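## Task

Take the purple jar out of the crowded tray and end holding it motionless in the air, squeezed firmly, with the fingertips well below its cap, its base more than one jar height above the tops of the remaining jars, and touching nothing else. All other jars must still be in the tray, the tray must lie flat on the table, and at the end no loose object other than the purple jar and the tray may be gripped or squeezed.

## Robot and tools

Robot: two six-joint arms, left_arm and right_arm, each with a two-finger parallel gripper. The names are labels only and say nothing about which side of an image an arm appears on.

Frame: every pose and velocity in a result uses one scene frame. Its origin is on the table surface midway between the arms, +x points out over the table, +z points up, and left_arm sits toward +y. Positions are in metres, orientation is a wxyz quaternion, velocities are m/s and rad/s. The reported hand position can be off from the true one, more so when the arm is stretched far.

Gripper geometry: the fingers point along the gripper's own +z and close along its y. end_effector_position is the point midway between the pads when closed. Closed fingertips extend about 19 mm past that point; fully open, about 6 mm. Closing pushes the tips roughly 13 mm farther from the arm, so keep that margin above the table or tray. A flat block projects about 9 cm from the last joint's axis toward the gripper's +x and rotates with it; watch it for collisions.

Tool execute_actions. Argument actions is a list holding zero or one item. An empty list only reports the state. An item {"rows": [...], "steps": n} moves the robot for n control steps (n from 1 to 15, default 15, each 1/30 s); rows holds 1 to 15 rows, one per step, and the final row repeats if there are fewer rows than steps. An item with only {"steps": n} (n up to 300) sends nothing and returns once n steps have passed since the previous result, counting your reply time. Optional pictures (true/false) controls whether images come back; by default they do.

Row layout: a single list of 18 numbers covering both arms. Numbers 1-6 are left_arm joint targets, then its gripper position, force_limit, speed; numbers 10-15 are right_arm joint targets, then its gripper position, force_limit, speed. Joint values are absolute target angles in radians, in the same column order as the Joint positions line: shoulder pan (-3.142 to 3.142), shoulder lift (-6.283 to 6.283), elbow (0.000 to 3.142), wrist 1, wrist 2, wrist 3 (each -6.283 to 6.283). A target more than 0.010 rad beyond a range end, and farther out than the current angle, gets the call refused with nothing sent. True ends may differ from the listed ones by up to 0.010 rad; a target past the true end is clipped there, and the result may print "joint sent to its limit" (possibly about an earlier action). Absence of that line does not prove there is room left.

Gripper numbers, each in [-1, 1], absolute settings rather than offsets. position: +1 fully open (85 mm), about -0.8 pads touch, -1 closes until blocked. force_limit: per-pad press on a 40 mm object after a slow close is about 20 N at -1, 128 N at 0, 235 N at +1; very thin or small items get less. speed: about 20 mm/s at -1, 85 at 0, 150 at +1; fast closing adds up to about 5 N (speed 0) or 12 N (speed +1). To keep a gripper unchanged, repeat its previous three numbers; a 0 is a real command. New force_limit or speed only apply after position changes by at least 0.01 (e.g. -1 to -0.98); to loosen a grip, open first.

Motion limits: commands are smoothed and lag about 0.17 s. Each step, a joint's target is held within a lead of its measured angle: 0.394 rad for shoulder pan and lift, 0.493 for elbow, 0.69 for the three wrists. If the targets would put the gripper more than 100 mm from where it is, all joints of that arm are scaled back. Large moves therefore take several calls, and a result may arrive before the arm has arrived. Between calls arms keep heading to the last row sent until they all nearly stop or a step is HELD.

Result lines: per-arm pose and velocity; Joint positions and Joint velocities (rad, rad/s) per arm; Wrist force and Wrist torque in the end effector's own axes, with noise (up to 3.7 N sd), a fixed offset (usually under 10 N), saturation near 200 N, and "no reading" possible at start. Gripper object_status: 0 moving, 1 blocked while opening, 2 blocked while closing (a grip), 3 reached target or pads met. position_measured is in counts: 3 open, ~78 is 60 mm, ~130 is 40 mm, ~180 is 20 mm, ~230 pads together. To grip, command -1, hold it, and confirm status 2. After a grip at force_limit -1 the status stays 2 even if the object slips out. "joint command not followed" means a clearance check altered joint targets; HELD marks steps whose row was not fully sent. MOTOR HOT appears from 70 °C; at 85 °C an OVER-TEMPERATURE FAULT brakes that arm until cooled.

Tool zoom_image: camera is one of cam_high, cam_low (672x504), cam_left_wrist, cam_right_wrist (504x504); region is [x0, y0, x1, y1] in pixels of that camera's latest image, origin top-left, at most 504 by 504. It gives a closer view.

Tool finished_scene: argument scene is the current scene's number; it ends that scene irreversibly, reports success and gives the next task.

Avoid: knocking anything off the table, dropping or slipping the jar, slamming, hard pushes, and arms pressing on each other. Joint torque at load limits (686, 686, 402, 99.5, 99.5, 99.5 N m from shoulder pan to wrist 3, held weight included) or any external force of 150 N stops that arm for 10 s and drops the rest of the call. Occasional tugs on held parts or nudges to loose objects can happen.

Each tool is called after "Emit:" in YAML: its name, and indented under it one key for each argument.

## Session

Emit:
execute_actions:
  actions: []

Scene clock: 0.00 s of 4400.00 s.
left_arm: end_effector_position=(+1.0955, +0.9755, +0.2562) position_measured=3 object_status=3 end_effector_quat_wxyz=(-0.091, +0.724, -0.624, -0.282) end_effector_velocity=(-0.000, -0.001, -0.001) end_effector_angular_velocity=(-0.000, +0.001, -0.001) | right_arm: end_effector_position=(+1.1958, +0.0896, +0.1758) position_measured=3 object_status=3 end_effector_quat_wxyz=(-0.324, +0.858, -0.310, +0.250) end_effector_velocity=(+0.000, +0.000, +0.000) end_effector_angular_velocity=(+0.001, -0.000, +0.001)
Joint positions: left_arm=[-0.065 -1.07   1.638 -1.77  -1.085 -1.864] | right_arm=[ 0.173 -0.831  1.759 -3.324 -1.378 -2.056]
Joint velocities: left_arm=[-0.001  0.     0.    -0.    -0.     0.001] | right_arm=[ 0.     0.    -0.    -0.001  0.001  0.   ]
Motor temperatures (°C, as the motors report them): left_arm=[31 34 34 37 36 37] | right_arm=[34 32 33 37 36 36]
Wrist force (N, on the end effector, along its own x y z axes, offset not removed): no reading
Wrist torque (N m, same axes, about the end effector's origin, offset not removed): no reading

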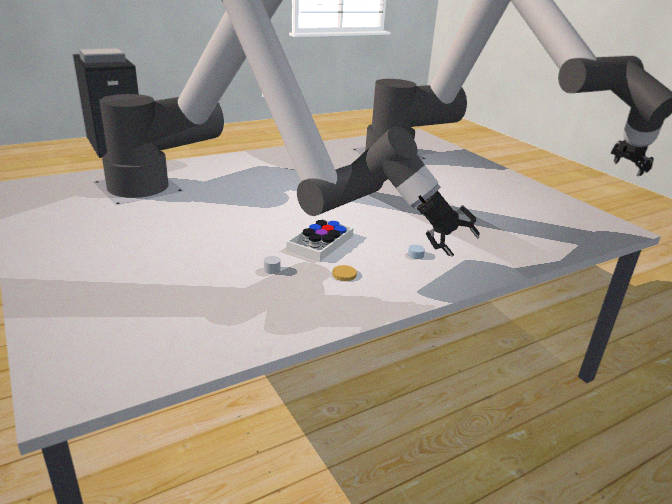

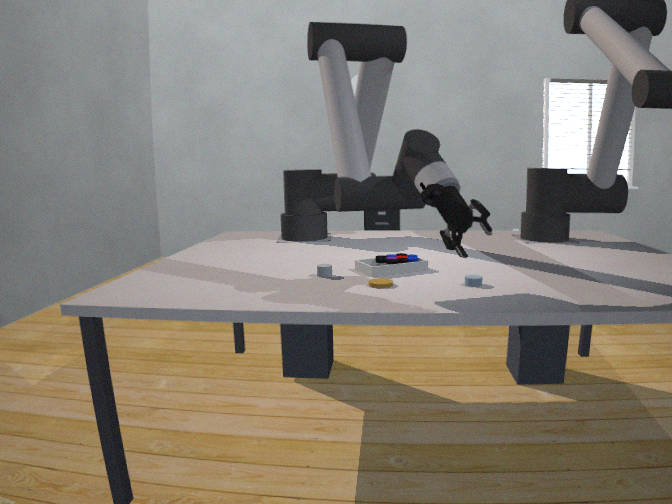

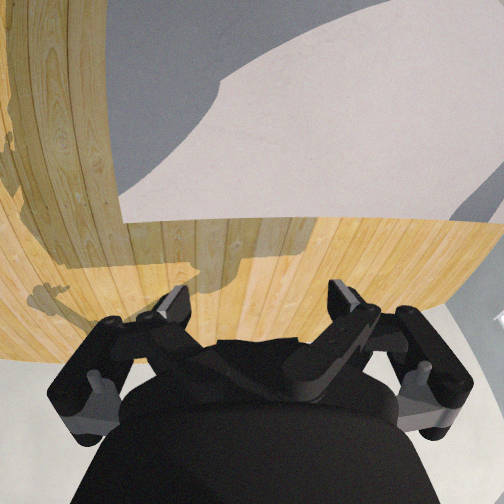

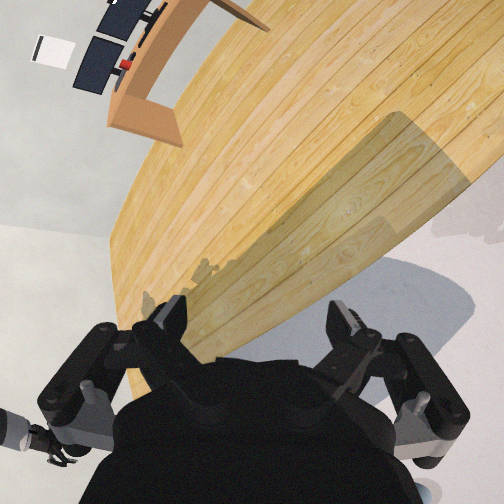

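Emit:
execute_actions:
  actions:
    - {"rows":[[-0.065,-1.07,1.638,-1.77,-1.085,-1.864,1,0,0,0.2,-1.15,1.85,-2.9,-1.5,-1.8,0.4,0,0]]}
  pictures: false

Emit:
execute_actions:
  actions:
    - {"rows":[[-0.065,-1.07,1.638,-1.77,-1.085,-1.864,1,0,0,0.2375,-1.3315,2.1386,-2.3779,-1.571,-1.619,0.4,0,0]]}
  pictures: false

Emit:
execute_actions:
  actions:
    - {"steps":35}

Scene clock: 8.63 s of 4400.00 s.
left_arm: end_effector_position=(+1.0957, +0.9755, +0.2563) position_measured=3 object_status=3 end_effector_quat_wxyz=(-0.091, +0.724, -0.623, -0.282) end_effector_velocity=(+0.001, +0.001, +0.002) end_effector_angular_velocity=(+0.000, -0.002, +0.001) | right_arm: end_effector_position=(+1.0935, +0.0508, +0.3355) position_measured=77 object_status=0 end_effector_quat_wxyz=(-0.267, +0.843, -0.426, +0.193) end_effector_velocity=(-0.219, -0.085, +0.263) end_effector_angular_velocity=(-0.014, +0.322, -0.334)
Joint positions: left_arm=[-0.065 -1.07   1.638 -1.77  -1.085 -1.864] | right_arm=[ 0.196 -1.092  1.835 -2.98  -1.479 -1.845]
Joint velocities: left_arm=[ 0.001 -0.001 -0.002 -0.     0.     0.001] | right_arm=[ 0.035 -0.453  0.117  0.614 -0.157  0.348]
Motor temperatures (°C, as the motors report them): left_arm=[31 34 34 37 36 37] | right_arm=[34 32 33 37 36 36]
Wrist force (N, on the end effector, along its own x y z axes, offset not removed): left_arm=[-9.6 5.1 4.5] | right_arm=[-0.9 0.5 -5.3]
Wrist torque (N m, same axes, about the end effector's origin, offset not removed): left_arm=[1.79 1.45 0.29] | right_arm=[0.14 0.70 0.57]
Steps of this call (steps 1 to 90: nothing new was sent; then 5.13 s passed at rest; steps 91 to 105: all 15 steps of this action). Readings (joint positions | what the end effector reports):
91: left_arm=[-0.065 -1.070 1.638 -1.770 -1.085 -1.864] | right_arm=[0.173 -0.831 1.759 -3.324 -1.378 -2.056] | left_arm position_measured=3 object_status=3 | right_arm position_measured=3 object_status=0
92: left_arm=[-0.065 -1.070 1.638 -1.770 -1.085 -1.864] | right_arm=[0.174 -0.833 1.761 -3.322 -1.380 -2.054] | left_arm position_measured=3 object_status=3 | right_arm position_measured=3 object_status=0
94: left_arm=[-0.065 -1.070 1.638 -1.770 -1.085 -1.864] | right_arm=[0.178 -0.867 1.774 -3.282 -1.397 -2.023] | left_arm position_measured=3 object_status=3 | right_arm position_measured=10 object_status=0
98: left_arm=[-0.065 -1.070 1.638 -1.770 -1.085 -1.864] | right_arm=[0.184 -0.953 1.797 -3.167 -1.429 -1.955] | left_arm position_measured=3 object_status=3 | right_arm position_measured=38 object_status=0
105: the state above

Scene clock: 9.13 s of 4400.00 s.
left_arm: end_effector_position=(+1.0957, +0.9755, +0.2564) position_measured=3 object_status=3 end_effector_quat_wxyz=(-0.091, +0.724, -0.623, -0.282) end_effector_velocity=(-0.000, +0.001, +0.001) end_effector_angular_velocity=(-0.000, -0.000, +0.001) | right_arm: end_effector_position=(+0.8969, -0.0093, +0.2613) position_measured=78 object_status=3 end_effector_quat_wxyz=(-0.134, +0.851, -0.501, +0.084) end_effector_velocity=(-0.426, -0.140, -0.162) end_effector_angular_velocity=(-0.263, +0.670, -0.203)
Joint positions: left_arm=[-0.065 -1.07   1.638 -1.77  -1.085 -1.864] | right_arm=[ 0.219 -1.228  1.997 -2.655 -1.531 -1.718]
Joint velocities: left_arm=[ 0.001 -0.001 -0.     0.    -0.     0.001] | right_arm=[ 0.044 -0.24   0.328  0.622 -0.092  0.23 ]
Motor temperatures (°C, as the motors report them): left_arm=[31 34 34 37 36 37] | right_arm=[34 32 33 37 36 36]
Wrist force (N, on the end effector, along its own x y z axes, offset not removed): left_arm=[-12.9 6.5 4.9] | right_arm=[0.5 2.8 2.1]
Wrist torque (N m, same axes, about the end effector's origin, offset not removed): left_arm=[1.90 2.06 0.26] | right_arm=[0.50 0.32 0.59]
Steps of this call (steps 1 to 15: all 15 steps of this action). Readings (joint positions | what the end effector reports):
1: left_arm=[-0.065 -1.070 1.638 -1.770 -1.085 -1.864] | right_arm=[0.197 -1.106 1.838 -2.962 -1.484 -1.835] | left_arm position_measured=3 object_status=3 | right_arm position_measured=77 object_status=0
2: left_arm=[-0.065 -1.070 1.638 -1.770 -1.085 -1.864] | right_arm=[0.198 -1.116 1.843 -2.945 -1.488 -1.826] | left_arm position_measured=3 object_status=3 | right_arm position_measured=78 object_status=0
4: left_arm=[-0.065 -1.070 1.638 -1.770 -1.085 -1.864] | right_arm=[0.201 -1.135 1.868 -2.898 -1.495 -1.808] | left_arm position_measured=3 object_status=3 | right_arm position_measured=78 object_status=0
8: left_arm=[-0.065 -1.070 1.638 -1.770 -1.085 -1.864] | right_arm=[0.208 -1.170 1.917 -2.807 -1.509 -1.774] | left_arm position_measured=3 object_status=3 | right_arm position_measured=78 object_status=0
15: the state above

Scene clock: 10.30 s of 4400.00 s.
left_arm: end_effector_position=(+1.0957, +0.9754, +0.2564) position_measured=3 object_status=3 end_effector_quat_wxyz=(-0.091, +0.724, -0.623, -0.282) end_effector_velocity=(+0.000, -0.001, +0.000) end_effector_angular_velocity=(+0.000, -0.000, -0.000) | right_arm: end_effector_position=(+0.6998, -0.0790, +0.1999) position_measured=78 object_status=3 end_effector_quat_wxyz=(+0.000, +0.839, -0.544, +0.000) end_effector_velocity=(-0.000, +0.000, +0.000) end_effector_angular_velocity=(+0.000, +0.001, -0.001)
Joint positions: left_arm=[-0.065 -1.07   1.638 -1.77  -1.085 -1.864] | right_arm=[ 0.237 -1.331  2.139 -2.378 -1.571 -1.619]
Joint velocities: left_arm=[-0.001 -0.     0.     0.001  0.    -0.001] | right_arm=[ 0.    -0.    -0.     0.001  0.001  0.001]
Motor temperatures (°C, as the motors report them): left_arm=[31 34 34 37 36 37] | right_arm=[34 32 33 37 36 36]
Wrist force (N, on the end effector, along its own x y z axes, offset not removed): left_arm=[-7.5 2.5 4.6] | right_arm=[0.3 1.4 -0.5]
Wrist torque (N m, same axes, about the end effector's origin, offset not removed): left_arm=[1.12 1.16 0.40] | right_arm=[0.50 0.40 0.61]
Steps of this call (steps 1 to 35: the robot went on to your last target). Readings (joint positions | what the end effector reports):
1: left_arm=[-0.065 -1.070 1.638 -1.770 -1.085 -1.864] | right_arm=[0.220 -1.236 2.008 -2.634 -1.535 -1.710] | left_arm position_measured=3 object_status=3 | right_arm position_measured=78 object_status=3
2: left_arm=[-0.065 -1.070 1.638 -1.770 -1.085 -1.864] | right_arm=[0.222 -1.244 2.019 -2.613 -1.538 -1.703] | left_arm position_measured=3 object_status=3 | right_arm position_measured=78 object_status=3
4: left_arm=[-0.065 -1.070 1.638 -1.770 -1.085 -1.864] | right_arm=[0.224 -1.260 2.040 -2.572 -1.544 -1.688] | left_arm position_measured=3 object_status=3 | right_arm position_measured=78 object_status=3
8: left_arm=[-0.065 -1.070 1.638 -1.770 -1.085 -1.864] | right_arm=[0.230 -1.291 2.082 -2.490 -1.555 -1.658] | left_arm position_measured=3 object_status=3 | right_arm position_measured=78 object_status=3
35: the state above

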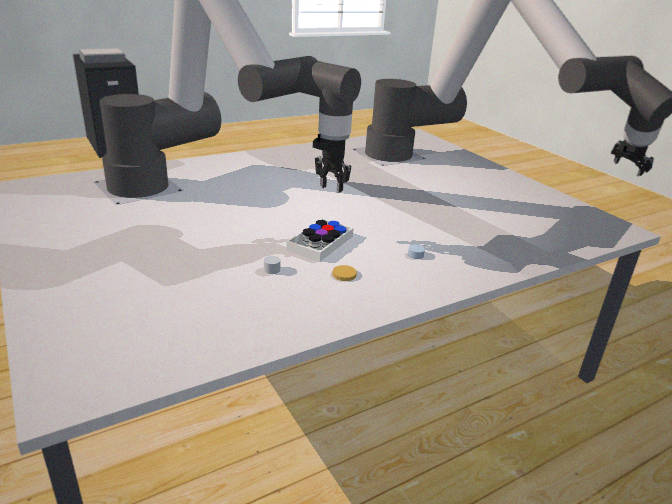

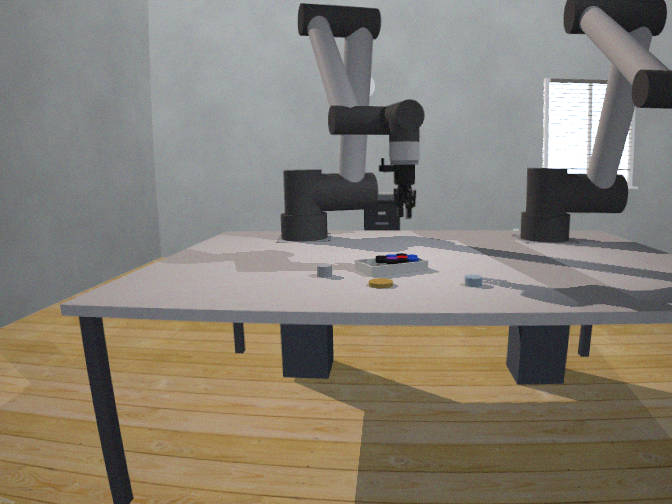

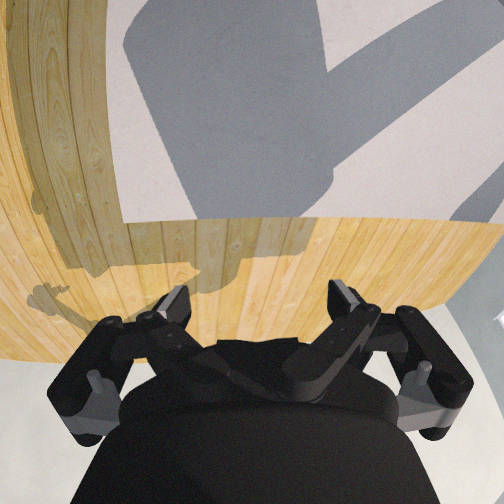

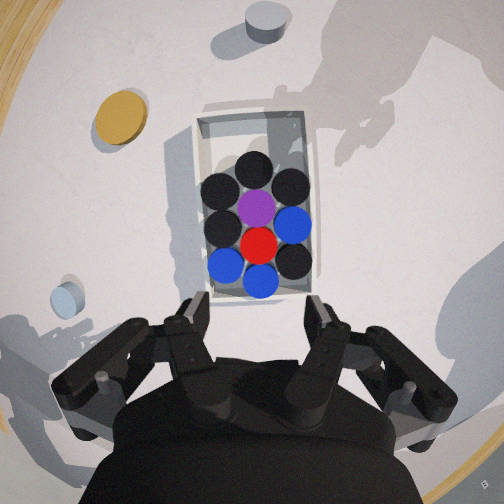

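Emit:
execute_actions:
  actions:
    - {"rows":[[-0.065,-1.07,1.638,-1.77,-1.085,-1.864,1,0,0,0.165,-1.1531,2.0894,-2.5071,-1.571,-0.22,0.4,0,0]]}
  pictures: false

Emit:
execute_actions:
  actions:
    - {"steps":20}

Emit:
zoom_image:
  camera: "cam_low"
  region: [350, 220, 438, 286]

Scene clock: 20.17 s of 4400.00 s.
left_arm: end_effector_position=(+1.0957, +0.9754, +0.2564) position_measured=3 object_status=3 end_effector_quat_wxyz=(-0.091, +0.724, -0.623, -0.282) end_effector_velocity=(-0.001, +0.002, -0.000) end_effector_angular_velocity=(-0.000, +0.001, +0.001) | right_arm: end_effector_position=(+0.7984, -0.1096, +0.0974) position_measured=78 object_status=3 end_effector_quat_wxyz=(+0.000, -0.455, +0.890, -0.000) end_effector_velocity=(+0.044, -0.020, -0.061) end_effector_angular_velocity=(-0.001, +0.003, -2.756)
Joint positions: left_arm=[-0.065 -1.07   1.638 -1.77  -1.085 -1.864] | right_arm=[ 0.169 -1.164  2.092 -2.499 -1.571 -0.642]
Joint velocities: left_arm=[ 0.002 -0.    -0.     0.001 -0.     0.   ] | right_arm=[-0.034  0.09  -0.021 -0.065 -0.001  2.722]
Motor temperatures (°C, as the motors report them): left_arm=[31 34 34 37 36 37] | right_arm=[34 32 33 37 36 36]
Wrist force (N, on the end effector, along its own x y z axes, offset not removed): left_arm=[-11.0 5.7 2.6] | right_arm=[1.2 0.3 3.2]
Wrist torque (N m, same axes, about the end effector's origin, offset not removed): left_arm=[1.98 1.79 0.42] | right_arm=[0.14 0.27 0.59]
Steps of this call (steps 1 to 15: the robot went on to your last target; steps 16 to 90: nothing new was sent; then 6.37 s passed at rest; steps 91 to 105: all 15 steps of this action). Readings (joint positions | what the end effector reports):
91: left_arm=[-0.065 -1.070 1.638 -1.770 -1.085 -1.864] | right_arm=[0.238 -1.332 2.139 -2.378 -1.571 -1.619] | left_arm position_measured=3 object_status=3 | right_arm position_measured=78 object_status=3
92: left_arm=[-0.065 -1.070 1.638 -1.770 -1.085 -1.864] | right_arm=[0.235 -1.329 2.137 -2.380 -1.571 -1.617] | left_arm position_measured=3 object_status=3 | right_arm position_measured=78 object_status=3
94: left_arm=[-0.065 -1.070 1.638 -1.770 -1.085 -1.864] | right_arm=[0.220 -1.298 2.126 -2.406 -1.571 -1.571] | left_arm position_measured=3 object_status=3 | right_arm position_measured=78 object_status=3
98: left_arm=[-0.065 -1.070 1.638 -1.770 -1.085 -1.864] | right_arm=[0.192 -1.224 2.108 -2.457 -1.571 -1.299] | left_arm position_measured=3 object_status=3 | right_arm position_measured=78 object_status=3
105: the state above

Scene clock: 20.83 s of 4400.00 s.
left_arm: end_effector_position=(+1.0957, +0.9754, +0.2564) position_measured=3 object_status=3 end_effector_quat_wxyz=(-0.091, +0.724, -0.623, -0.282) end_effector_velocity=(-0.000, +0.000, +0.000) end_effector_angular_velocity=(-0.000, -0.000, +0.000) | right_arm: end_effector_position=(+0.8042, -0.1121, +0.0899) position_measured=78 object_status=3 end_effector_quat_wxyz=(+0.000, -0.258, +0.966, -0.000) end_effector_velocity=(+0.002, +0.001, +0.001) end_effector_angular_velocity=(+0.001, -0.001, -0.017)
Joint positions: left_arm=[-0.065 -1.07   1.638 -1.77  -1.085 -1.864] | right_arm=[ 0.165 -1.153  2.089 -2.507 -1.571 -0.222]
Joint velocities: left_arm=[ 0.    -0.001  0.001 -0.    -0.     0.   ] | right_arm=[ 0.     0.001 -0.002  0.001  0.001  0.017]
Motor temperatures (°C, as the motors report them): left_arm=[31 34 34 37 36 37] | right_arm=[34 32 33 37 36 36]
Wrist force (N, on the end effector, along its own x y z axes, offset not removed): left_arm=[-9.9 4.2 4.6] | right_arm=[3.5 3.1 3.1]
Wrist torque (N m, same axes, about the end effector's origin, offset not removed): left_arm=[1.46 1.61 0.24] | right_arm=[0.56 -0.16 0.59]
Steps of this call (steps 1 to 20: the robot went on to your last target). Readings (joint positions | what the end effector reports):
1: left_arm=[-0.065 -1.070 1.638 -1.770 -1.085 -1.864] | right_arm=[0.168 -1.162 2.092 -2.501 -1.571 -0.554] | left_arm position_measured=3 object_status=3 | right_arm position_measured=78 object_status=3
2: left_arm=[-0.065 -1.070 1.638 -1.770 -1.085 -1.864] | right_arm=[0.168 -1.160 2.091 -2.502 -1.571 -0.478] | left_arm position_measured=3 object_status=3 | right_arm position_measured=78 object_status=3
4: left_arm=[-0.065 -1.070 1.638 -1.770 -1.085 -1.864] | right_arm=[0.167 -1.157 2.090 -2.504 -1.571 -0.373] | left_arm position_measured=3 object_status=3 | right_arm position_measured=78 object_status=3
8: left_arm=[-0.065 -1.070 1.638 -1.770 -1.085 -1.864] | right_arm=[0.166 -1.155 2.090 -2.506 -1.571 -0.273] | left_arm position_measured=3 object_status=3 | right_arm position_measured=78 object_status=3
20: the state above

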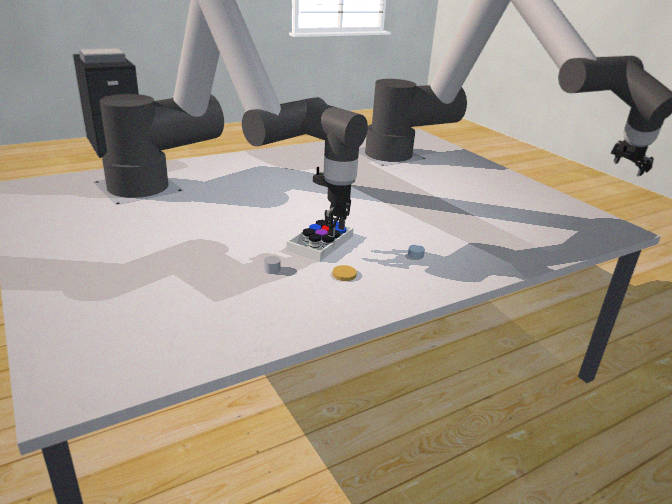

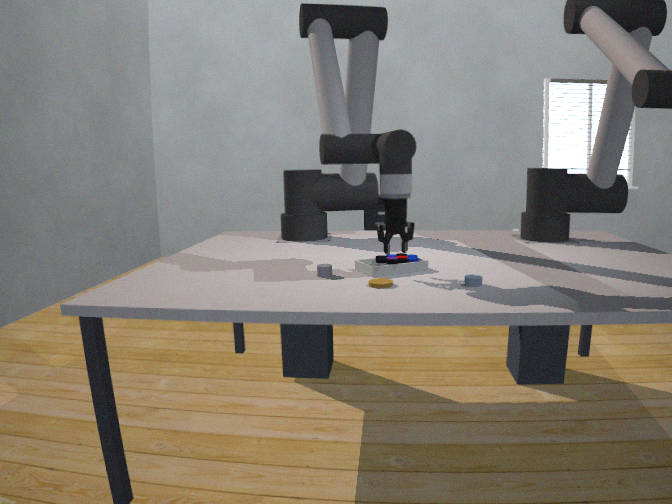

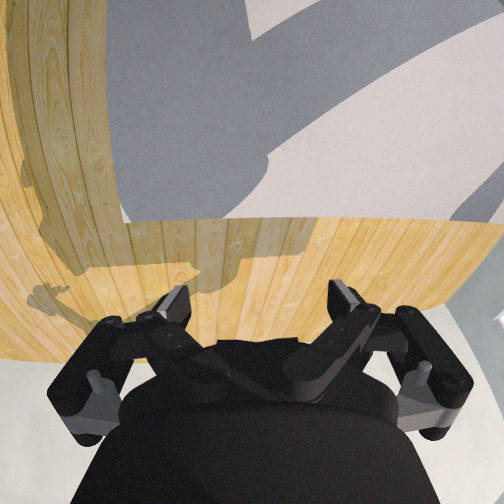

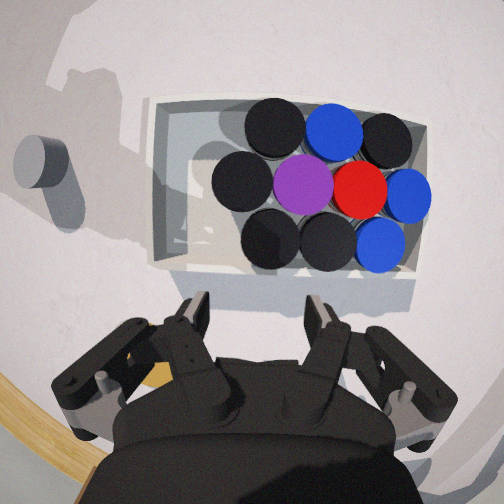

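Region (350, 220, 438, 286) of cam_low's 672x504 image, scaled by 5.727, with more detail than that image has; it fills the top 378 rows of this view, and the rest is white.

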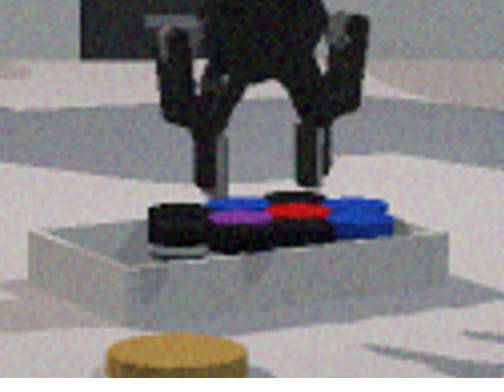

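Emit:
execute_actions:
  actions:
    - {"rows":[[-0.065,-1.07,1.638,-1.77,-1.085,-1.864,1,0,0,0.1589,-1.1287,2.1108,-2.5529,-1.571,-0.21,0.4,0,0]]}

Emit:
zoom_image:
  camera: "cam_low"
  region: [360, 230, 432, 284]

Scene clock: 28.20 s of 4400.00 s.
left_arm: end_effector_position=(+1.0957, +0.9754, +0.2564) position_measured=3 object_status=3 end_effector_quat_wxyz=(-0.091, +0.724, -0.623, -0.282) end_effector_velocity=(+0.001, -0.001, +0.001) end_effector_angular_velocity=(+0.000, -0.002, -0.001) | right_arm: end_effector_position=(+0.7994, -0.1193, +0.0628) position_measured=78 object_status=3 end_effector_quat_wxyz=(+0.000, -0.249, +0.969, -0.000) end_effector_velocity=(-0.001, -0.002, -0.007) end_effector_angular_velocity=(-0.001, -0.001, -0.005)
Joint positions: left_arm=[-0.065 -1.07   1.638 -1.77  -1.085 -1.864] | right_arm=[ 0.159 -1.129  2.11  -2.551 -1.571 -0.21 ]
Joint velocities: left_arm=[-0.001 -0.    -0.001  0.     0.    -0.   ] | right_arm=[-0.001  0.006  0.006 -0.013 -0.001  0.003]
Motor temperatures (°C, as the motors report them): left_arm=[31 34 34 37 36 37] | right_arm=[34 32 33 37 36 36]
Wrist force (N, on the end effector, along its own x y z axes, offset not removed): left_arm=[-14.0 6.2 3.2] | right_arm=[0.2 3.1 1.4]
Wrist torque (N m, same axes, about the end effector's origin, offset not removed): left_arm=[1.86 2.22 0.32] | right_arm=[0.68 0.36 0.56]
Steps of this call (steps 1 to 15: the robot went on to your last target; steps 16 to 90: nothing new was sent; then 3.87 s passed at rest; steps 91 to 105: all 15 steps of this action). Readings (joint positions | what the end effector reports):
91: left_arm=[-0.065 -1.070 1.638 -1.770 -1.085 -1.864] | right_arm=[0.165 -1.153 2.089 -2.507 -1.571 -0.220] | left_arm position_measured=3 object_status=3 | right_arm position_measured=78 object_status=3
92: left_arm=[-0.065 -1.070 1.638 -1.770 -1.085 -1.864] | right_arm=[0.165 -1.152 2.090 -2.509 -1.571 -0.219] | left_arm position_measured=3 object_status=3 | right_arm position_measured=78 object_status=3
94: left_arm=[-0.065 -1.070 1.638 -1.770 -1.085 -1.864] | right_arm=[0.163 -1.144 2.098 -2.524 -1.571 -0.216] | left_arm position_measured=3 object_status=3 | right_arm position_measured=78 object_status=3
98: left_arm=[-0.065 -1.070 1.638 -1.770 -1.085 -1.864] | right_arm=[0.160 -1.134 2.106 -2.543 -1.571 -0.212] | left_arm position_measured=3 object_status=3 | right_arm position_measured=78 object_status=3
105: the state above

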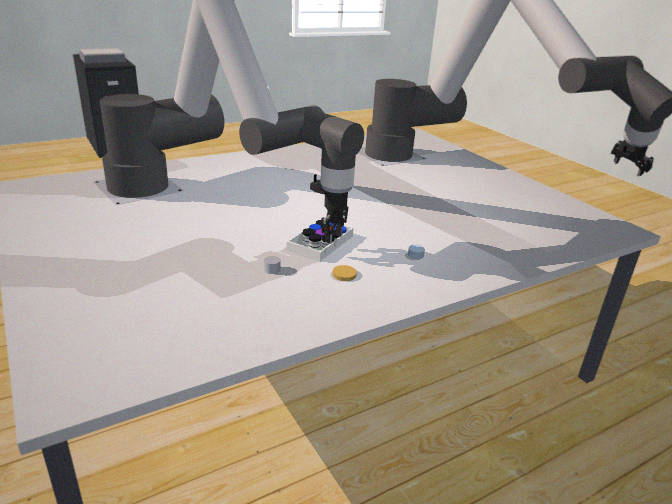

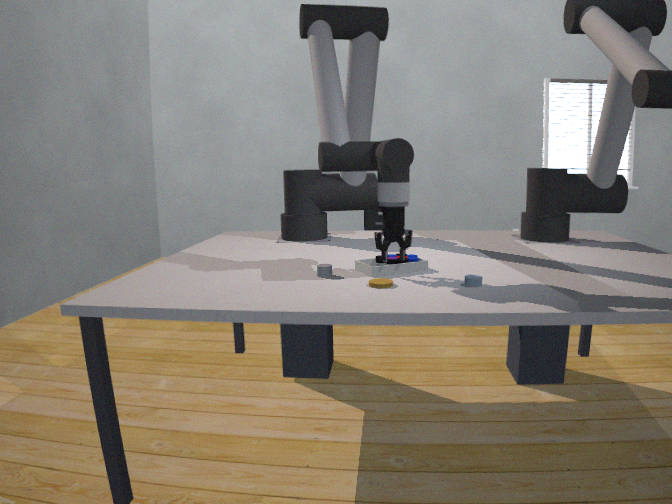

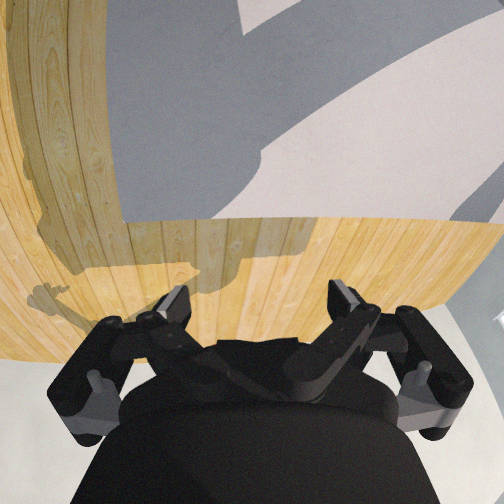

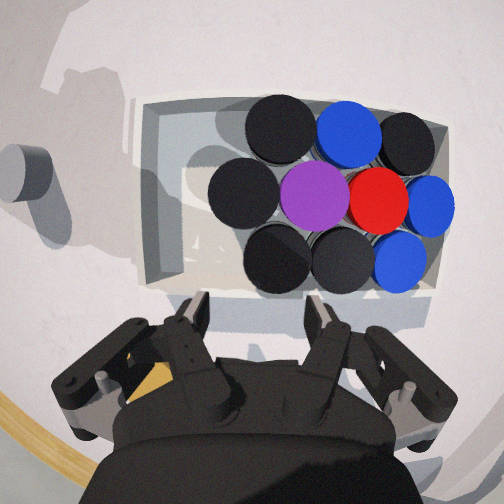

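Region (360, 230, 432, 284) of cam_low's 672x504 image, scaled by 7.000, with more detail than that image has; it fills the top 378 rows of this view, and the rest is white.

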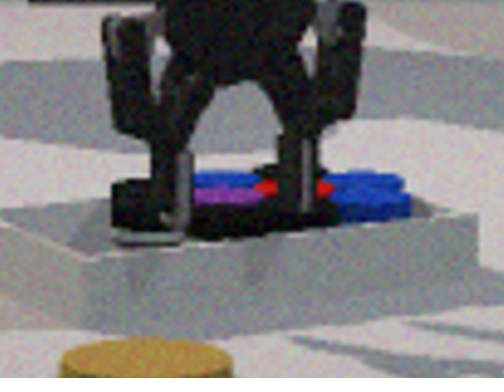

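Emit:
execute_actions:
  actions:
    - {"rows":[[-0.065,-1.07,1.638,-1.77,-1.085,-1.864,1,0,0,0.1525,-1.1372,2.1319,-2.5655,-1.571,-0.216,0.4,0,0]],"steps":12}
  pictures: false

Emit:
execute_actions:
  actions:
    - {"rows":[[-0.065,-1.07,1.638,-1.77,-1.085,-1.864,1,0,0,0.1444,-1.1465,2.1494,-2.5737,-1.571,-0.224,0.4,0,0]],"steps":12}

Scene clock: 34.70 s of 4400.00 s.
left_arm: end_effector_position=(+1.0957, +0.9754, +0.2564) position_measured=3 object_status=3 end_effector_quat_wxyz=(-0.091, +0.724, -0.623, -0.282) end_effector_velocity=(-0.001, +0.001, -0.001) end_effector_angular_velocity=(+0.000, +0.001, +0.002) | right_arm: end_effector_position=(+0.7892, -0.1283, +0.0600) position_measured=78 object_status=3 end_effector_quat_wxyz=(-0.000, -0.248, +0.969, -0.000) end_effector_velocity=(-0.007, -0.005, -0.001) end_effector_angular_velocity=(+0.001, -0.001, +0.000)
Joint positions: left_arm=[-0.065 -1.07   1.638 -1.77  -1.085 -1.864] | right_arm=[ 0.153 -1.136  2.13  -2.565 -1.571 -0.216]
Joint velocities: left_arm=[ 0.001  0.     0.001  0.    -0.    -0.001] | right_arm=[-0.003 -0.005  0.013 -0.009  0.001 -0.003]
Motor temperatures (°C, as the motors report them): left_arm=[31 34 34 37 36 37] | right_arm=[34 32 33 37 36 36]
Wrist force (N, on the end effector, along its own x y z axes, offset not removed): left_arm=[-12.9 3.2 0.4] | right_arm=[2.1 1.4 2.0]
Wrist torque (N m, same axes, about the end effector's origin, offset not removed): left_arm=[1.32 2.24 0.29] | right_arm=[0.34 0.13 0.53]
Steps of this call (steps 1 to 15: the robot went on to your last target; steps 16 to 90: nothing new was sent; then 3.10 s passed at rest; steps 91 to 102: all 12 steps of this action). Readings (joint positions | what the end effector reports):
91: left_arm=[-0.065 -1.070 1.638 -1.770 -1.085 -1.864] | right_arm=[0.159 -1.129 2.111 -2.553 -1.571 -0.210] | left_arm position_measured=3 object_status=3 | right_arm position_measured=78 object_status=3
92: left_arm=[-0.065 -1.070 1.638 -1.770 -1.085 -1.864] | right_arm=[0.158 -1.129 2.112 -2.554 -1.571 -0.210] | left_arm position_measured=3 object_status=3 | right_arm position_measured=78 object_status=3
94: left_arm=[-0.065 -1.070 1.638 -1.770 -1.085 -1.864] | right_arm=[0.156 -1.132 2.119 -2.558 -1.571 -0.212] | left_arm position_measured=3 object_status=3 | right_arm position_measured=78 object_status=3
98: left_arm=[-0.065 -1.070 1.638 -1.770 -1.085 -1.864] | right_arm=[0.154 -1.135 2.127 -2.563 -1.571 -0.215] | left_arm position_measured=3 object_status=3 | right_arm position_measured=78 object_status=3
102: the state above

Scene clock: 35.10 s of 4400.00 s.
left_arm: end_effector_position=(+1.0957, +0.9754, +0.2564) position_measured=3 object_status=3 end_effector_quat_wxyz=(-0.091, +0.724, -0.623, -0.282) end_effector_velocity=(+0.001, +0.001, +0.002) end_effector_angular_velocity=(-0.000, -0.002, +0.000) | right_arm: end_effector_position=(+0.7808, -0.1383, +0.0600) position_measured=78 object_status=3 end_effector_quat_wxyz=(-0.000, -0.248, +0.969, -0.000) end_effector_velocity=(-0.005, -0.006, +0.000) end_effector_angular_velocity=(+0.000, -0.001, -0.000)
Joint positions: left_arm=[-0.065 -1.07   1.638 -1.77  -1.085 -1.864] | right_arm=[ 0.145 -1.146  2.148 -2.573 -1.571 -0.223]
Joint velocities: left_arm=[ 0.001 -0.001 -0.001  0.     0.     0.   ] | right_arm=[-0.005 -0.006  0.01  -0.005  0.    -0.005]
Motor temperatures (°C, as the motors report them): left_arm=[31 34 34 37 36 37] | right_arm=[34 32 33 37 36 36]
Wrist force (N, on the end effector, along its own x y z axes, offset not removed): left_arm=[-11.3 6.9 3.6] | right_arm=[0.8 3.1 2.6]
Wrist torque (N m, same axes, about the end effector's origin, offset not removed): left_arm=[2.10 1.83 0.32] | right_arm=[0.77 0.23 0.64]
Steps of this call (steps 1 to 12: all 12 steps of this action). Readings (joint positions | what the end effector reports):
1: left_arm=[-0.065 -1.070 1.638 -1.770 -1.085 -1.864] | right_arm=[0.153 -1.137 2.131 -2.565 -1.571 -0.216] | left_arm position_measured=3 object_status=3 | right_arm position_measured=78 object_status=3
2: left_arm=[-0.065 -1.070 1.638 -1.770 -1.085 -1.864] | right_arm=[0.152 -1.137 2.132 -2.566 -1.571 -0.216] | left_arm position_measured=3 object_status=3 | right_arm position_measured=78 object_status=3
4: left_arm=[-0.065 -1.070 1.638 -1.770 -1.085 -1.864] | right_arm=[0.149 -1.141 2.138 -2.568 -1.571 -0.219] | left_arm position_measured=3 object_status=3 | right_arm position_measured=78 object_status=3
8: left_arm=[-0.065 -1.070 1.638 -1.770 -1.085 -1.864] | right_arm=[0.146 -1.144 2.146 -2.572 -1.571 -0.222] | left_arm position_measured=3 object_status=3 | right_arm position_measured=78 object_status=3
12: the state above

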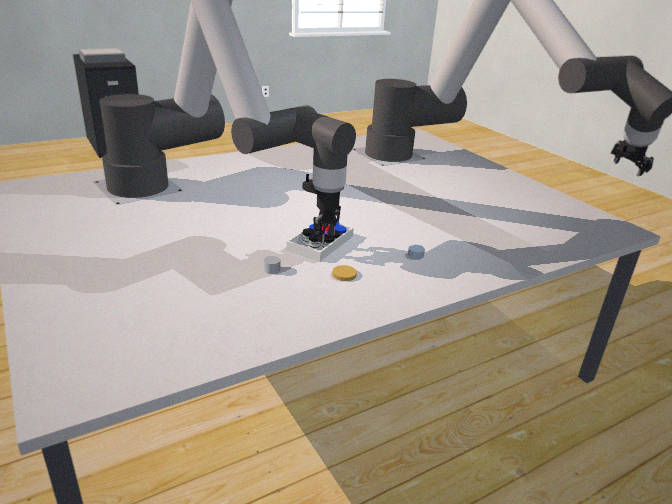

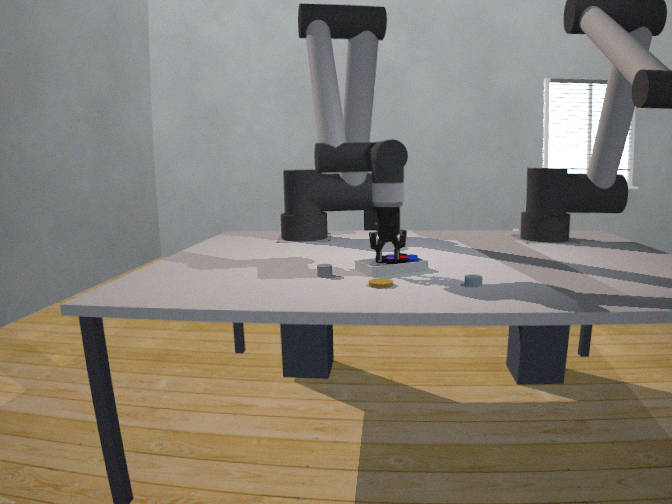

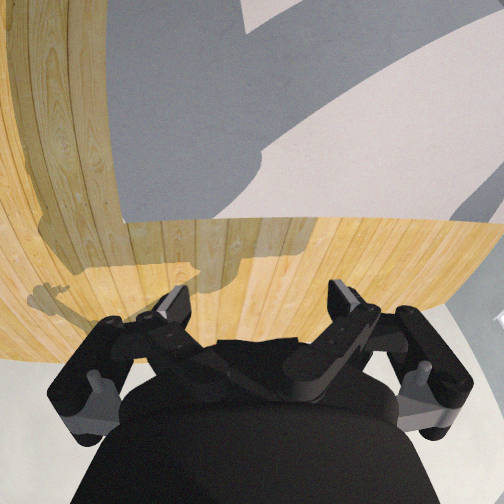

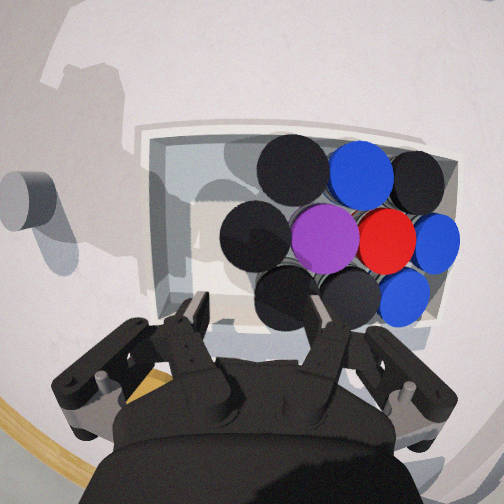

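Emit:
execute_actions:
  actions:
    - {"rows":[[-0.065,-1.07,1.638,-1.77,-1.085,-1.864,1,0,0,0.1549,-1.1326,2.1231,-2.5613,-1.571,-0.214,0.4,0,0]],"steps":12}
  pictures: false

Emit:
execute_actions:
  actions:
    - {"rows":[[-0.065,-1.07,1.638,-1.77,-1.085,-1.864,1,0,0,0.1549,-1.1258,2.125,-2.57,-1.571,-0.214,0.4,0,0]],"steps":10}
  pictures: false

Emit:
execute_actions:
  actions:
    - {"rows":[[-0.065,-1.07,1.638,-1.77,-1.085,-1.864,1,0,0,0.153,-1.132,2.1367,-2.5755,-1.571,-0.216,0.4,0,0]],"steps":10}
  pictures: false

Emit:
execute_actions:
  actions:
    - {"rows":[[-0.065,-1.07,1.638,-1.77,-1.085,-1.864,1,0,0,0.1455,-1.1397,2.1513,-2.5824,-1.571,-0.224,0.4,0,0]],"steps":12}

Scene clock: 45.13 s of 4400.00 s.
left_arm: end_effector_position=(+1.0957, +0.9754, +0.2564) position_measured=3 object_status=3 end_effector_quat_wxyz=(-0.091, +0.724, -0.623, -0.282) end_effector_velocity=(-0.000, +0.001, -0.000) end_effector_angular_velocity=(+0.000, -0.000, +0.001) | right_arm: end_effector_position=(+0.7923, -0.1263, +0.0600) position_measured=78 object_status=3 end_effector_quat_wxyz=(+0.000, -0.249, +0.969, -0.000) end_effector_velocity=(+0.007, +0.007, -0.001) end_effector_angular_velocity=(-0.002, -0.000, +0.001)
Joint positions: left_arm=[-0.065 -1.07   1.638 -1.77  -1.085 -1.864] | right_arm=[ 0.154 -1.134  2.125 -2.562 -1.571 -0.215]
Joint velocities: left_arm=[ 0.001  0.    -0.     0.    -0.    -0.001] | right_arm=[ 0.006  0.008 -0.014  0.007 -0.002  0.006]
Motor temperatures (°C, as the motors report them): left_arm=[31 34 34 37 36 37] | right_arm=[34 32 33 37 36 36]
Wrist force (N, on the end effector, along its own x y z axes, offset not removed): left_arm=[-11.1 2.0 8.3] | right_arm=[-0.7 5.3 -1.4]
Wrist torque (N m, same axes, about the end effector's origin, offset not removed): left_arm=[1.06 1.79 0.29] | right_arm=[1.07 0.65 0.59]
Steps of this call (steps 1 to 15: the robot went on to your last target; steps 16 to 90: nothing new was sent; then 6.63 s passed at rest; steps 91 to 102: all 12 steps of this action). Readings (joint positions | what the end effector reports):
91: left_arm=[-0.065 -1.070 1.638 -1.770 -1.085 -1.864] | right_arm=[0.144 -1.147 2.149 -2.574 -1.571 -0.224] | left_arm position_measured=3 object_status=3 | right_arm position_measured=78 object_status=3
92: left_arm=[-0.065 -1.070 1.638 -1.770 -1.085 -1.864] | right_arm=[0.145 -1.146 2.148 -2.573 -1.571 -0.224] | left_arm position_measured=3 object_status=3 | right_arm position_measured=78 object_status=3
94: left_arm=[-0.065 -1.070 1.638 -1.770 -1.085 -1.864] | right_arm=[0.148 -1.141 2.139 -2.569 -1.571 -0.220] | left_arm position_measured=3 object_status=3 | right_arm position_measured=78 object_status=3
98: left_arm=[-0.065 -1.070 1.638 -1.770 -1.085 -1.864] | right_arm=[0.153 -1.136 2.129 -2.564 -1.571 -0.216] | left_arm position_measured=3 object_status=3 | right_arm position_measured=78 object_status=3
102: the state above

Scene clock: 45.47 s of 4400.00 s.
left_arm: end_effector_position=(+1.0957, +0.9754, +0.2564) position_measured=3 object_status=3 end_effector_quat_wxyz=(-0.091, +0.724, -0.623, -0.282) end_effector_velocity=(+0.000, -0.000, +0.000) end_effector_angular_velocity=(-0.000, -0.001, -0.000) | right_arm: end_effector_position=(+0.7933, -0.1253, +0.0549) position_measured=78 object_status=3 end_effector_quat_wxyz=(+0.000, -0.249, +0.969, -0.000) end_effector_velocity=(+0.001, +0.001, -0.006) end_effector_angular_velocity=(-0.001, -0.001, -0.001)
Joint positions: left_arm=[-0.065 -1.07   1.638 -1.77  -1.085 -1.864] | right_arm=[ 0.155 -1.127  2.125 -2.569 -1.571 -0.214]
Joint velocities: left_arm=[-0. -0. -0. -0. -0.  0.] | right_arm=[ 0.001  0.007  0.    -0.008 -0.001  0.001]
Motor temperatures (°C, as the motors report them): left_arm=[31 34 34 37 36 37] | right_arm=[34 32 33 37 36 36]
Wrist force (N, on the end effector, along its own x y z axes, offset not removed): left_arm=[-10.5 3.9 5.6] | right_arm=[1.5 2.2 -8.3]
Wrist torque (N m, same axes, about the end effector's origin, offset not removed): left_arm=[1.45 1.78 0.40] | right_arm=[-0.10 0.28 0.61]
Steps of this call (steps 1 to 10: all 10 steps of this action). Readings (joint positions | what the end effector reports):
1: left_arm=[-0.065 -1.070 1.638 -1.770 -1.085 -1.864] | right_arm=[0.154 -1.133 2.125 -2.562 -1.571 -0.215] | left_arm position_measured=3 object_status=3 | right_arm position_measured=78 object_status=3
2: left_arm=[-0.065 -1.070 1.638 -1.770 -1.085 -1.864] | right_arm=[0.154 -1.133 2.124 -2.562 -1.571 -0.214] | left_arm position_measured=3 object_status=3 | right_arm position_measured=78 object_status=3
4: left_arm=[-0.065 -1.070 1.638 -1.770 -1.085 -1.864] | right_arm=[0.155 -1.130 2.124 -2.565 -1.571 -0.214] | left_arm position_measured=3 object_status=3 | right_arm position_measured=78 object_status=3
8: left_arm=[-0.065 -1.070 1.638 -1.770 -1.085 -1.864] | right_arm=[0.155 -1.127 2.125 -2.568 -1.571 -0.214] | left_arm position_measured=3 object_status=3 | right_arm position_measured=78 object_status=3
10: the state above

Scene clock: 45.80 s of 4400.00 s.
left_arm: end_effector_position=(+1.0957, +0.9754, +0.2564) position_measured=3 object_status=3 end_effector_quat_wxyz=(-0.091, +0.724, -0.623, -0.282) end_effector_velocity=(-0.002, +0.000, -0.002) end_effector_angular_velocity=(+0.001, +0.003, -0.000) | right_arm: end_effector_position=(+0.7872, -0.1285, +0.0542) position_measured=78 object_status=3 end_effector_quat_wxyz=(+0.000, -0.249, +0.969, -0.000) end_effector_velocity=(-0.007, -0.005, -0.001) end_effector_angular_velocity=(-0.002, +0.002, -0.000)
Joint positions: left_arm=[-0.065 -1.07   1.638 -1.77  -1.085 -1.864] | right_arm=[ 0.153 -1.131  2.135 -2.575 -1.571 -0.216]
Joint velocities: left_arm=[-0.    -0.     0.003 -0.     0.    -0.   ] | right_arm=[-0.003 -0.006  0.012 -0.004 -0.001 -0.002]
Motor temperatures (°C, as the motors report them): left_arm=[31 34 34 37 36 37] | right_arm=[34 32 33 37 36 36]
Wrist force (N, on the end effector, along its own x y z axes, offset not removed): left_arm=[-9.0 0.9 3.5] | right_arm=[-5.9 10.2 -24.4]
Wrist torque (N m, same axes, about the end effector's origin, offset not removed): left_arm=[1.02 1.38 0.27] | right_arm=[-0.36 0.05 0.90]
Steps of this call (steps 1 to 10: all 10 steps of this action). Readings (joint positions | what the end effector reports):
1: left_arm=[-0.065 -1.070 1.638 -1.770 -1.085 -1.864] | right_arm=[0.155 -1.127 2.125 -2.569 -1.571 -0.214] | left_arm position_measured=3 object_status=3 | right_arm position_measured=78 object_status=3
2: left_arm=[-0.065 -1.070 1.638 -1.770 -1.085 -1.864] | right_arm=[0.155 -1.127 2.126 -2.570 -1.571 -0.214] | left_arm position_measured=3 object_status=3 | right_arm position_measured=78 object_status=3
4: left_arm=[-0.065 -1.070 1.638 -1.770 -1.085 -1.864] | right_arm=[0.154 -1.129 2.129 -2.572 -1.571 -0.215] | left_arm position_measured=3 object_status=3 | right_arm position_measured=78 object_status=3
8: left_arm=[-0.065 -1.070 1.638 -1.770 -1.085 -1.864] | right_arm=[0.154 -1.131 2.134 -2.574 -1.571 -0.215] | left_arm position_measured=3 object_status=3 | right_arm position_measured=78 object_status=3
10: the state above

Scene clock: 46.20 s of 4400.00 s.
left_arm: end_effector_position=(+1.0957, +0.9754, +0.2564) position_measured=3 object_status=3 end_effector_quat_wxyz=(-0.091, +0.724, -0.623, -0.282) end_effector_velocity=(-0.000, +0.000, -0.000) end_effector_angular_velocity=(+0.000, +0.000, -0.000) | right_arm: end_effector_position=(+0.7803, -0.1374, +0.0543) position_measured=78 object_status=3 end_effector_quat_wxyz=(+0.000, -0.249, +0.969, -0.000) end_effector_velocity=(-0.003, -0.004, +0.001) end_effector_angular_velocity=(+0.004, -0.000, +0.001)
Joint positions: left_arm=[-0.065 -1.07   1.638 -1.77  -1.085 -1.864] | right_arm=[ 0.146 -1.139  2.15  -2.582 -1.571 -0.223]
Joint velocities: left_arm=[-0.    -0.     0.001 -0.     0.    -0.   ] | right_arm=[-0.005 -0.005  0.008 -0.004  0.004 -0.005]
Motor temperatures (°C, as the motors report them): left_arm=[31 34 34 37 36 37] | right_arm=[34 32 33 37 36 36]
Wrist force (N, on the end effector, along its own x y z axes, offset not removed): left_arm=[-8.8 5.7 2.6] | right_arm=[-10.2 13.8 -38.9]
Wrist torque (N m, same axes, about the end effector's origin, offset not removed): left_arm=[1.91 1.35 0.44] | right_arm=[-1.10 0.77 1.02]
Steps of this call (steps 1 to 12: all 12 steps of this action). Readings (joint positions | what the end effector reports):
1: left_arm=[-0.065 -1.070 1.638 -1.770 -1.085 -1.864] | right_arm=[0.153 -1.131 2.135 -2.575 -1.571 -0.216] | left_arm position_measured=3 object_status=3 | right_arm position_measured=78 object_status=3
2: left_arm=[-0.065 -1.070 1.638 -1.770 -1.085 -1.864] | right_arm=[0.153 -1.132 2.137 -2.576 -1.571 -0.216] | left_arm position_measured=3 object_status=3 | right_arm position_measured=78 object_status=3
4: left_arm=[-0.065 -1.070 1.638 -1.770 -1.085 -1.864] | right_arm=[0.150 -1.135 2.142 -2.578 -1.571 -0.219] | left_arm position_measured=3 object_status=3 | right_arm position_measured=78 object_status=3
8: left_arm=[-0.065 -1.070 1.638 -1.770 -1.085 -1.864] | right_arm=[0.147 -1.138 2.148 -2.581 -1.571 -0.222] | left_arm position_measured=3 object_status=3 | right_arm position_measured=78 object_status=3
12: the state above

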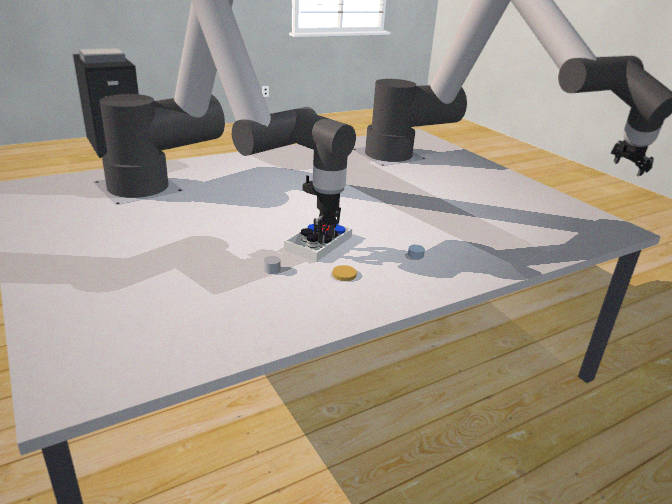

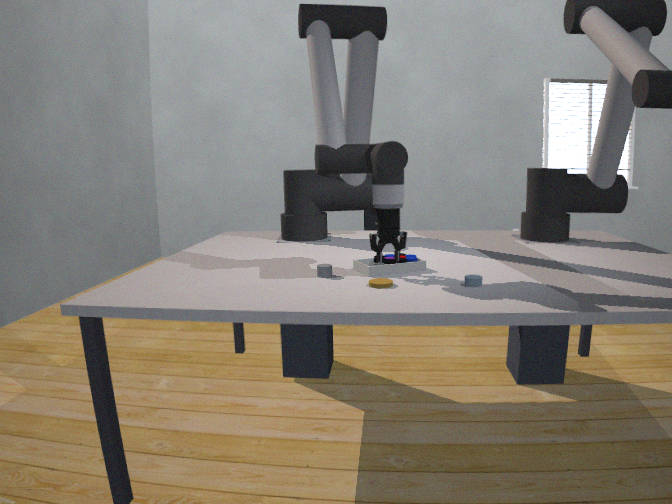

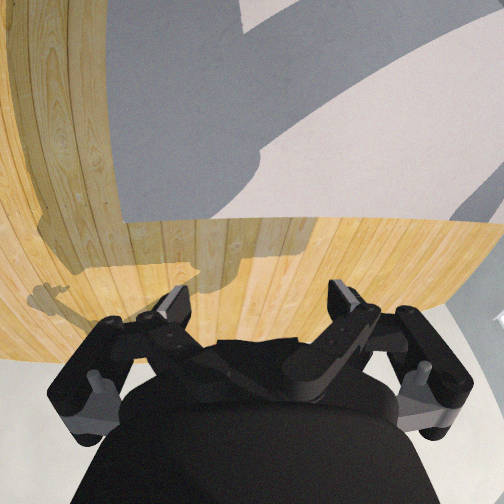

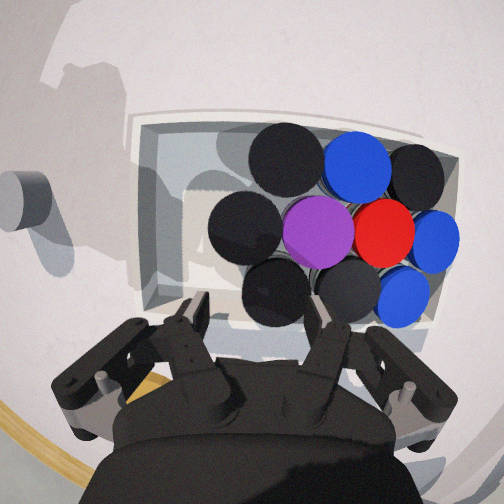

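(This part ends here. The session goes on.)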